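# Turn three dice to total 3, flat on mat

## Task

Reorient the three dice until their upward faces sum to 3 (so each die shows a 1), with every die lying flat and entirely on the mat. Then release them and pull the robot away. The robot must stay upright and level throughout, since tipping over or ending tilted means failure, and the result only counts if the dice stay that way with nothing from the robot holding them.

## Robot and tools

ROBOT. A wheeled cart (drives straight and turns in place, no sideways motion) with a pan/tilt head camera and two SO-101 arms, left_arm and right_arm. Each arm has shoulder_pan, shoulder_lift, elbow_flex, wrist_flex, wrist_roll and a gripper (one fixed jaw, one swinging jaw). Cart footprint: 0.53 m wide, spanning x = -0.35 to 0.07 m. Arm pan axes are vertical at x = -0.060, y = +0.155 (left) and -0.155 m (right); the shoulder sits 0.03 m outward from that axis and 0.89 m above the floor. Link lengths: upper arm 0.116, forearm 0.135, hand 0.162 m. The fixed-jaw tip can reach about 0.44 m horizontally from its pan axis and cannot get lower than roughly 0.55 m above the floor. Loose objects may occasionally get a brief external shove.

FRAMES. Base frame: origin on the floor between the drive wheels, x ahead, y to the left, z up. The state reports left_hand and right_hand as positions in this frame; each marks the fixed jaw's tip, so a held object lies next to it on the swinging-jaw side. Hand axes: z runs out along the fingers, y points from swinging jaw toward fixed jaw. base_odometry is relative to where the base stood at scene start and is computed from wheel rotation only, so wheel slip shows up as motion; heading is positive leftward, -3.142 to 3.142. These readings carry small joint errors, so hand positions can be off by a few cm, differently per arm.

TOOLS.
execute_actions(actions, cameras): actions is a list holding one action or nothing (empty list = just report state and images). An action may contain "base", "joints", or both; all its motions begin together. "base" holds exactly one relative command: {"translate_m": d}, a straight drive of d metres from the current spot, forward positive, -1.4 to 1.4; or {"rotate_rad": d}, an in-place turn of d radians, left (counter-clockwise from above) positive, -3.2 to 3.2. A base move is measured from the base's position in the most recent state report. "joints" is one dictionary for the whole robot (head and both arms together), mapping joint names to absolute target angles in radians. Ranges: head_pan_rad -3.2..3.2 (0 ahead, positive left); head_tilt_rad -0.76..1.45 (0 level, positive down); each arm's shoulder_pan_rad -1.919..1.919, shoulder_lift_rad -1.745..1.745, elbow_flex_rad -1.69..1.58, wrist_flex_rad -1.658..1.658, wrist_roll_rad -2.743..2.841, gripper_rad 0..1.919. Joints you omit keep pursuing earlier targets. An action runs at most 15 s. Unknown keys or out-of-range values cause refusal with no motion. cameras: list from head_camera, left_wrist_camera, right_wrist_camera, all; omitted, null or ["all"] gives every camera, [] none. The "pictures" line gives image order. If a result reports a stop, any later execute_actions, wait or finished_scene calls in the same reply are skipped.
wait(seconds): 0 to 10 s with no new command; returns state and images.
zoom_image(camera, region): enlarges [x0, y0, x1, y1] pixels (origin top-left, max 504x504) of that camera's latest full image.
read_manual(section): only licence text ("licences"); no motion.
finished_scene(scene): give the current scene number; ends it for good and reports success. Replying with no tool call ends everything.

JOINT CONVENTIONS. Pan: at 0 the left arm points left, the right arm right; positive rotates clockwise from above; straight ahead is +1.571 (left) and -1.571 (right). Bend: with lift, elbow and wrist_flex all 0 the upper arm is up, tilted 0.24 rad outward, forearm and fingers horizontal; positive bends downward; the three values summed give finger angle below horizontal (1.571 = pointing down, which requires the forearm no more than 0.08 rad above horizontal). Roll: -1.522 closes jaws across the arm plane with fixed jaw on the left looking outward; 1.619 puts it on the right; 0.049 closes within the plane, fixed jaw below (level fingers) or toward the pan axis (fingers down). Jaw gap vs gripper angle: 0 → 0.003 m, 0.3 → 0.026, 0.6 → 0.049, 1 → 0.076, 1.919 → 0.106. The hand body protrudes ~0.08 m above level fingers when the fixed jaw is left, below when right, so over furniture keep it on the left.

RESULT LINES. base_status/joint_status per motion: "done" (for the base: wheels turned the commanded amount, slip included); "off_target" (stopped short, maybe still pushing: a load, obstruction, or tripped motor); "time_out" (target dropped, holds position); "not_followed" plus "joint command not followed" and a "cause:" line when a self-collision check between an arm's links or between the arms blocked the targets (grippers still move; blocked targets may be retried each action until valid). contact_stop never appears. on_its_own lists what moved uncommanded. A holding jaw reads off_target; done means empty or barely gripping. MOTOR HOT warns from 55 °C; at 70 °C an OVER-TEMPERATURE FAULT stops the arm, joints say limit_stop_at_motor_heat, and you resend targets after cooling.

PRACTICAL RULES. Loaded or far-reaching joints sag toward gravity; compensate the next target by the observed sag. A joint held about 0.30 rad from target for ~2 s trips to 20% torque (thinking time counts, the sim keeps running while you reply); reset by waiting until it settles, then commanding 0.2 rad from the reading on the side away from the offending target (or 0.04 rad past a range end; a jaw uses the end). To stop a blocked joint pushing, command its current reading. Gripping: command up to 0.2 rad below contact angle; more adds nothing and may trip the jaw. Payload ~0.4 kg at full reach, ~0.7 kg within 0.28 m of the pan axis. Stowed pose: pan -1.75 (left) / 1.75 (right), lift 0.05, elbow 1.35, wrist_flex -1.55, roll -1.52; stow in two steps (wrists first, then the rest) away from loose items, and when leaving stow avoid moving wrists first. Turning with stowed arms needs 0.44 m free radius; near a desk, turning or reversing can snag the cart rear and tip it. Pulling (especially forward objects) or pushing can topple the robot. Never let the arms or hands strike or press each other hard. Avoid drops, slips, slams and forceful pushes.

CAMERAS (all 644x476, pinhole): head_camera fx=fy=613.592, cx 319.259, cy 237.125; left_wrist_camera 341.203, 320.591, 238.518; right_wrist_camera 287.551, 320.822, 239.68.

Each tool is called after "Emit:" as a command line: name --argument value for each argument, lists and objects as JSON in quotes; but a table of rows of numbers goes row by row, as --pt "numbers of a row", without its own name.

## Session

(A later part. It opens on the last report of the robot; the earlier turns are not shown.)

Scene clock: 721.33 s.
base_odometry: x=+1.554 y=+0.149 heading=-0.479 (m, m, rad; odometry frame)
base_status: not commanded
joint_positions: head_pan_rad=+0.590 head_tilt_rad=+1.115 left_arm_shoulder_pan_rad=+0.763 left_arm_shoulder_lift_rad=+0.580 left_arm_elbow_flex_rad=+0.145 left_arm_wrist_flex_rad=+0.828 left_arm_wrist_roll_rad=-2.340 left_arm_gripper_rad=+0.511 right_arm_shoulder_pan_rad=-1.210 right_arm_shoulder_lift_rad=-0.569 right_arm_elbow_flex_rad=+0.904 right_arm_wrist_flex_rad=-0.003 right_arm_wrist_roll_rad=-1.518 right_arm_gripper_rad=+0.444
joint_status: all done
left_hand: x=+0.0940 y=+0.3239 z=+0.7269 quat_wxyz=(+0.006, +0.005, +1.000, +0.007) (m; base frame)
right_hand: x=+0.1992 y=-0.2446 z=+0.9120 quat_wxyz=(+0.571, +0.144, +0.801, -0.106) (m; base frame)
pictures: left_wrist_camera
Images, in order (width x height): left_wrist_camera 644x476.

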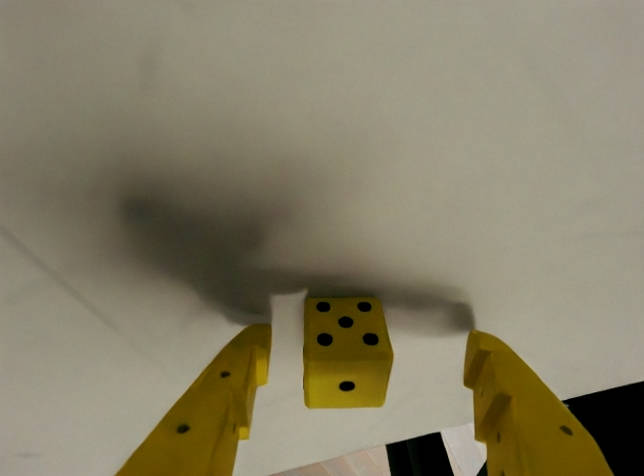

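Emit:
execute_actions --actions '[{"joints": {"left_arm_gripper_rad": 0.02}}]' --cameras '["left_wrist_camera"]'

Emit:
execute_actions --actions '[{"joints": {"left_arm_elbow_flex_rad": -0.395, "left_arm_wrist_flex_rad": 1.075}}]' --cameras '[]'

Emit:
execute_actions --actions '[{"joints": {"left_arm_shoulder_pan_rad": 1.88, "left_arm_shoulder_lift_rad": 0.70, "left_arm_wrist_roll_rad": -1.515}}]' --cameras '["head_camera", "left_wrist_camera"]'

Scene clock: 733.27 s.
base_odometry: x=+1.554 y=+0.149 heading=-0.479 (m, m, rad; odometry frame)
base_status: not commanded
joint_positions: head_pan_rad=+0.590 head_tilt_rad=+1.115 left_arm_shoulder_pan_rad=+0.763 left_arm_shoulder_lift_rad=+0.580 left_arm_elbow_flex_rad=+0.145 left_arm_wrist_flex_rad=+0.828 left_arm_wrist_roll_rad=-2.340 left_arm_gripper_rad=+0.175 right_arm_shoulder_pan_rad=-1.210 right_arm_shoulder_lift_rad=-0.569 right_arm_elbow_flex_rad=+0.904 right_arm_wrist_flex_rad=-0.003 right_arm_wrist_roll_rad=-1.518 right_arm_gripper_rad=+0.444
joint_status: left_arm_gripper_rad off_target (ended at +0.175, target +0.020)
left_hand: x=+0.0940 y=+0.3239 z=+0.7269 quat_wxyz=(+0.006, +0.005, +1.000, +0.007) (m; base frame)
right_hand: x=+0.1992 y=-0.2446 z=+0.9120 quat_wxyz=(+0.571, +0.144, +0.801, -0.106) (m; base frame)
pictures: left_wrist_camera
Images, in order (width x height): left_wrist_camera 644x476.

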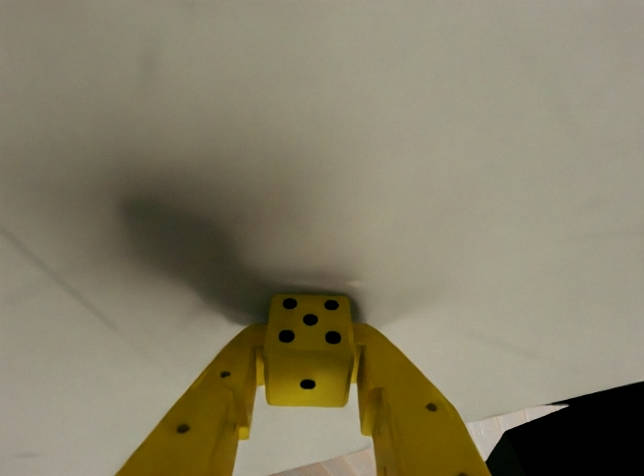

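Scene clock: 734.40 s.
base_odometry: x=+1.554 y=+0.149 heading=-0.479 (m, m, rad; odometry frame)
base_status: not commanded
joint_positions: head_pan_rad=+0.590 head_tilt_rad=+1.115 left_arm_shoulder_pan_rad=+0.763 left_arm_shoulder_lift_rad=+0.586 left_arm_elbow_flex_rad=-0.358 left_arm_wrist_flex_rad=+1.072 left_arm_wrist_roll_rad=-2.340 left_arm_gripper_rad=+0.175 right_arm_shoulder_pan_rad=-1.210 right_arm_shoulder_lift_rad=-0.569 right_arm_elbow_flex_rad=+0.904 right_arm_wrist_flex_rad=-0.003 right_arm_wrist_roll_rad=-1.518 right_arm_gripper_rad=+0.444
joint_status: all done
left_hand: x=+0.1413 y=+0.3734 z=+0.7938 quat_wxyz=(+0.093, +0.005, +0.991, +0.098) (m; base frame)
right_hand: x=+0.1992 y=-0.2446 z=+0.9120 quat_wxyz=(+0.571, +0.144, +0.801, -0.106) (m; base frame)
pictures: none
No camera images: the call's "cameras" was empty. Leave "cameras" out to get every camera's image.

Scene clock: 735.93 s.
base_odometry: x=+1.554 y=+0.149 heading=-0.479 (m, m, rad; odometry frame)
base_status: not commanded
joint_positions: head_pan_rad=+0.590 head_tilt_rad=+1.115 left_arm_shoulder_pan_rad=+1.870 left_arm_shoulder_lift_rad=+0.718 left_arm_elbow_flex_rad=-0.362 left_arm_wrist_flex_rad=+1.072 left_arm_wrist_roll_rad=-1.524 left_arm_gripper_rad=+0.175 right_arm_shoulder_pan_rad=-1.210 right_arm_shoulder_lift_rad=-0.569 right_arm_elbow_flex_rad=+0.904 right_arm_wrist_flex_rad=-0.003 right_arm_wrist_roll_rad=-1.518 right_arm_gripper_rad=+0.444
joint_status: all done
left_hand: x=+0.2063 y=+0.0808 z=+0.7592 quat_wxyz=(+0.070, +0.150, +0.986, -0.011) (m; base frame)
right_hand: x=+0.1992 y=-0.2446 z=+0.9120 quat_wxyz=(+0.571, +0.144, +0.801, -0.106) (m; base frame)
pictures: head_camera, left_wrist_camera
Images, in order (width x height): head_camera 644x476, left_wrist_camera 644x476.

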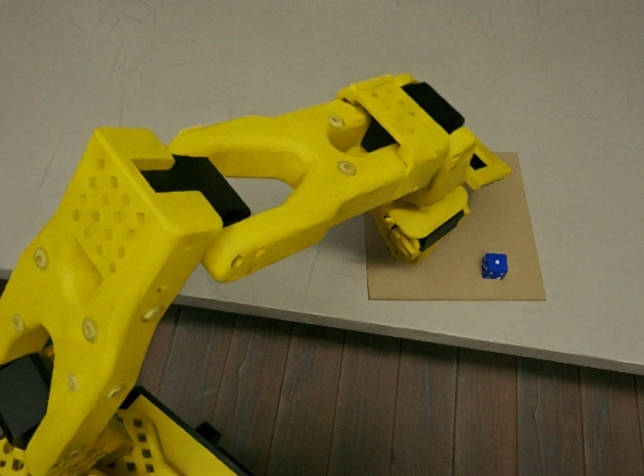

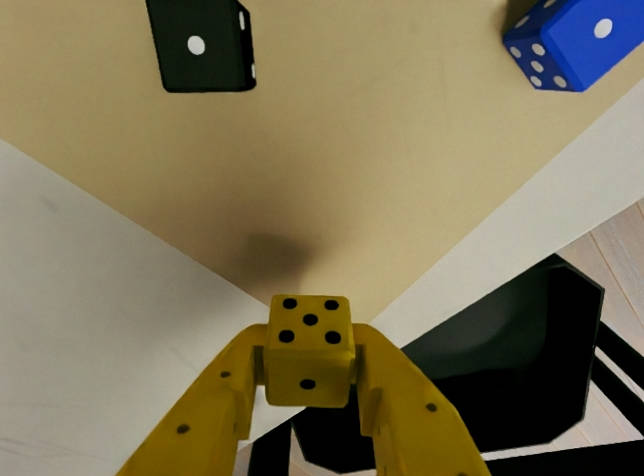

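Emit:
execute_actions --actions '[{"joints": {"left_arm_shoulder_pan_rad": 1.90, "left_arm_shoulder_lift_rad": 0.80, "left_arm_wrist_flex_rad": 0.92}}]' --cameras '["left_wrist_camera"]'

Scene clock: 749.30 s.
base_odometry: x=+1.554 y=+0.149 heading=-0.479 (m, m, rad; odometry frame)
base_status: not commanded
joint_positions: head_pan_rad=+0.590 head_tilt_rad=+1.115 left_arm_shoulder_pan_rad=+1.890 left_arm_shoulder_lift_rad=+0.818 left_arm_elbow_flex_rad=-0.362 left_arm_wrist_flex_rad=+0.928 left_arm_wrist_roll_rad=-1.524 left_arm_gripper_rad=+0.175 right_arm_shoulder_pan_rad=-1.210 right_arm_shoulder_lift_rad=-0.569 right_arm_elbow_flex_rad=+0.904 right_arm_wrist_flex_rad=-0.003 right_arm_wrist_roll_rad=-1.518 right_arm_gripper_rad=+0.444
joint_status: all done
left_hand: x=+0.2127 y=+0.0729 z=+0.7381 quat_wxyz=(+0.092, +0.159, +0.983, -0.015) (m; base frame)
right_hand: x=+0.1992 y=-0.2446 z=+0.9120 quat_wxyz=(+0.571, +0.144, +0.801, -0.106) (m; base frame)
pictures: left_wrist_camera
Images, in order (width x height): left_wrist_camera 644x476.

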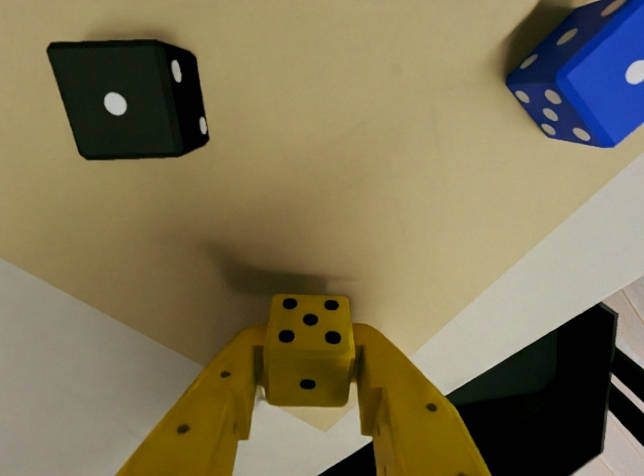

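Emit:
execute_actions --actions '[{"joints": {"left_arm_shoulder_lift_rad": 0.825, "left_arm_wrist_flex_rad": 0.895}}]' --cameras '["left_wrist_camera"]'

Scene clock: 753.07 s.
base_odometry: x=+1.554 y=+0.149 heading=-0.479 (m, m, rad; odometry frame)
base_status: not commanded
joint_positions: head_pan_rad=+0.590 head_tilt_rad=+1.115 left_arm_shoulder_pan_rad=+1.890 left_arm_shoulder_lift_rad=+0.842 left_arm_elbow_flex_rad=-0.362 left_arm_wrist_flex_rad=+0.902 left_arm_wrist_roll_rad=-1.524 left_arm_gripper_rad=+0.175 right_arm_shoulder_pan_rad=-1.210 right_arm_shoulder_lift_rad=-0.569 right_arm_elbow_flex_rad=+0.904 right_arm_wrist_flex_rad=-0.003 right_arm_wrist_roll_rad=-1.518 right_arm_gripper_rad=+0.444
joint_status: all done
left_hand: x=+0.2129 y=+0.0728 z=+0.7326 quat_wxyz=(+0.093, +0.159, +0.983, -0.015) (m; base frame)
right_hand: x=+0.1992 y=-0.2446 z=+0.9120 quat_wxyz=(+0.571, +0.144, +0.801, -0.106) (m; base frame)
pictures: left_wrist_camera
Images, in order (width x height): left_wrist_camera 644x476.

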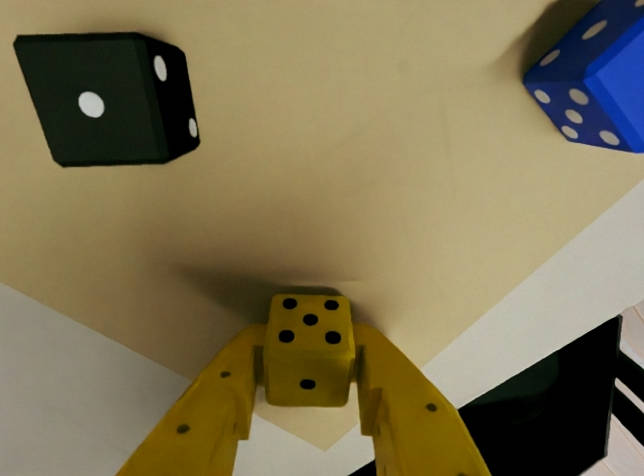

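Emit:
execute_actions --actions '[{"joints": {"left_arm_shoulder_lift_rad": 0.84}}]' --cameras '[]'

Scene clock: 755.53 s.
base_odometry: x=+1.554 y=+0.149 heading=-0.479 (m, m, rad; odometry frame)
base_status: not commanded
joint_positions: head_pan_rad=+0.590 head_tilt_rad=+1.115 left_arm_shoulder_pan_rad=+1.890 left_arm_shoulder_lift_rad=+0.848 left_arm_elbow_flex_rad=-0.366 left_arm_wrist_flex_rad=+0.902 left_arm_wrist_roll_rad=-1.524 left_arm_gripper_rad=+0.175 right_arm_shoulder_pan_rad=-1.210 right_arm_shoulder_lift_rad=-0.569 right_arm_elbow_flex_rad=+0.904 right_arm_wrist_flex_rad=-0.003 right_arm_wrist_roll_rad=-1.518 right_arm_gripper_rad=+0.444
joint_status: all done
left_hand: x=+0.2129 y=+0.0728 z=+0.7317 quat_wxyz=(+0.092, +0.159, +0.983, -0.015) (m; base frame)
right_hand: x=+0.1992 y=-0.2446 z=+0.9120 quat_wxyz=(+0.571, +0.144, +0.801, -0.106) (m; base frame)
pictures: none
No camera images: the call's "cameras" was empty. Leave "cameras" out to get every camera's image.

Contact is confirmed, so I'm releasing the die and withdrawing.

Emit:
execute_actions --actions '[{"joints": {"left_arm_shoulder_lift_rad": 0.82, "left_arm_gripper_rad": 0.45}}]' --cameras '["left_wrist_camera"]'

Emit:
execute_actions --actions '[{"joints": {"left_arm_shoulder_lift_rad": 0.5, "left_arm_wrist_flex_rad": 1.15, "left_arm_shoulder_pan_rad": 1.865}}]' --cameras '[]'

Emit:
execute_actions --actions '[{"base": {"translate_m": -0.2}, "joints": {"left_arm_shoulder_lift_rad": -0.6, "left_arm_elbow_flex_rad": 0.7, "left_arm_wrist_flex_rad": 0.6, "left_arm_shoulder_pan_rad": 1.2, "head_pan_rad": 0.2, "head_tilt_rad": 0.85}}]' --cameras '["head_camera"]'

Scene clock: 764.63 s.
base_odometry: x=+1.554 y=+0.149 heading=-0.479 (m, m, rad; odometry frame)
base_status: not commanded
joint_positions: head_pan_rad=+0.590 head_tilt_rad=+1.115 left_arm_shoulder_pan_rad=+1.890 left_arm_shoulder_lift_rad=+0.848 left_arm_elbow_flex_rad=-0.366 left_arm_wrist_flex_rad=+0.902 left_arm_wrist_roll_rad=-1.524 left_arm_gripper_rad=+0.439 right_arm_shoulder_pan_rad=-1.210 right_arm_shoulder_lift_rad=-0.569 right_arm_elbow_flex_rad=+0.904 right_arm_wrist_flex_rad=-0.003 right_arm_wrist_roll_rad=-1.518 right_arm_gripper_rad=+0.444
joint_status: all done
left_hand: x=+0.2129 y=+0.0728 z=+0.7317 quat_wxyz=(+0.092, +0.159, +0.983, -0.015) (m; base frame)
right_hand: x=+0.1992 y=-0.2446 z=+0.9120 quat_wxyz=(+0.571, +0.144, +0.801, -0.106) (m; base frame)
pictures: left_wrist_camera
Images, in order (width x height): left_wrist_camera 644x476.

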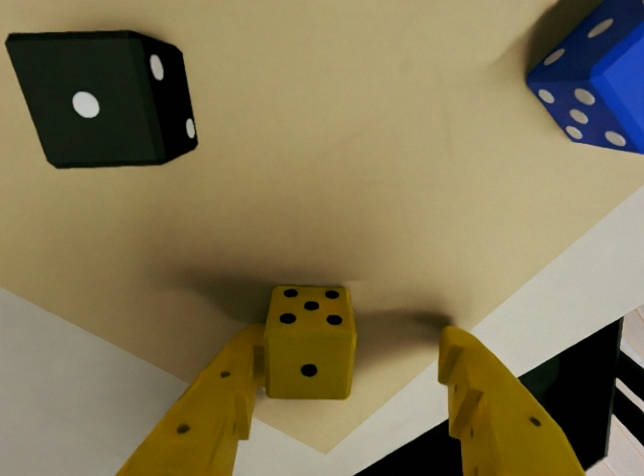

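Scene clock: 765.60 s.
base_odometry: x=+1.554 y=+0.149 heading=-0.479 (m, m, rad; odometry frame)
base_status: not commanded
joint_positions: head_pan_rad=+0.590 head_tilt_rad=+1.115 left_arm_shoulder_pan_rad=+1.875 left_arm_shoulder_lift_rad=+0.560 left_arm_elbow_flex_rad=-0.366 left_arm_wrist_flex_rad=+1.146 left_arm_wrist_roll_rad=-1.524 left_arm_gripper_rad=+0.441 right_arm_shoulder_pan_rad=-1.210 right_arm_shoulder_lift_rad=-0.569 right_arm_elbow_flex_rad=+0.904 right_arm_wrist_flex_rad=-0.003 right_arm_wrist_roll_rad=-1.518 right_arm_gripper_rad=+0.444
joint_status: all done
left_hand: x=+0.2132 y=+0.0773 z=+0.7973 quat_wxyz=(+0.114, +0.152, +0.982, -0.017) (m; base frame)
right_hand: x=+0.1992 y=-0.2446 z=+0.9120 quat_wxyz=(+0.571, +0.144, +0.801, -0.106) (m; base frame)
pictures: none
No camera images: the call's "cameras" was empty. Leave "cameras" out to get every camera's image.

Scene clock: 767.47 s.
base_odometry: x=+1.377 y=+0.242 heading=-0.484 (m, m, rad; odometry frame)
base_status: done
joint_positions: head_pan_rad=+0.210 head_tilt_rad=+0.865 left_arm_shoulder_pan_rad=+1.209 left_arm_shoulder_lift_rad=-0.569 left_arm_elbow_flex_rad=+0.706 left_arm_wrist_flex_rad=+0.612 left_arm_wrist_roll_rad=-1.524 left_arm_gripper_rad=+0.441 right_arm_shoulder_pan_rad=-1.210 right_arm_shoulder_lift_rad=-0.569 right_arm_elbow_flex_rad=+0.904 right_arm_wrist_flex_rad=-0.003 right_arm_wrist_roll_rad=-1.518 right_arm_gripper_rad=+0.444
joint_status: all done
left_hand: x=+0.1665 y=+0.2489 z=+0.8812 quat_wxyz=(+0.393, -0.164, +0.902, +0.072) (m; base frame)
right_hand: x=+0.1992 y=-0.2446 z=+0.9120 quat_wxyz=(+0.571, +0.144, +0.801, -0.106) (m; base frame)
pictures: head_camera
Images, in order (width x height): head_camera 644x476.

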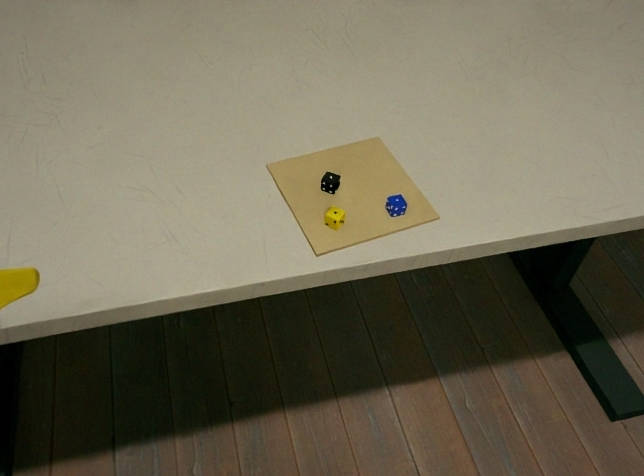

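Emit:
zoom_image --camera "head_camera" --region '[260, 130, 450, 265]'

Region (260, 130, 450, 265) of head_camera's 644x476 image, scaled by 2.653; it fills the top 358 rows of this view, and the rest is white.

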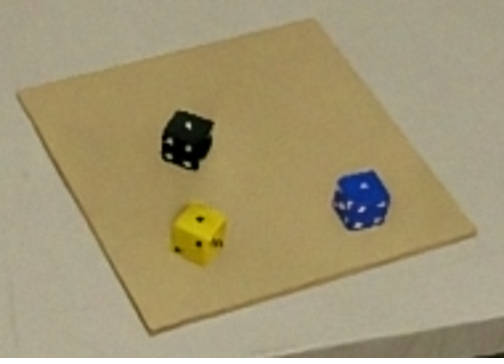

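All three dice show 1 on top and sit fully on the mat.

Emit:
finished_scene --scene 1

The scene is finished: the task was done.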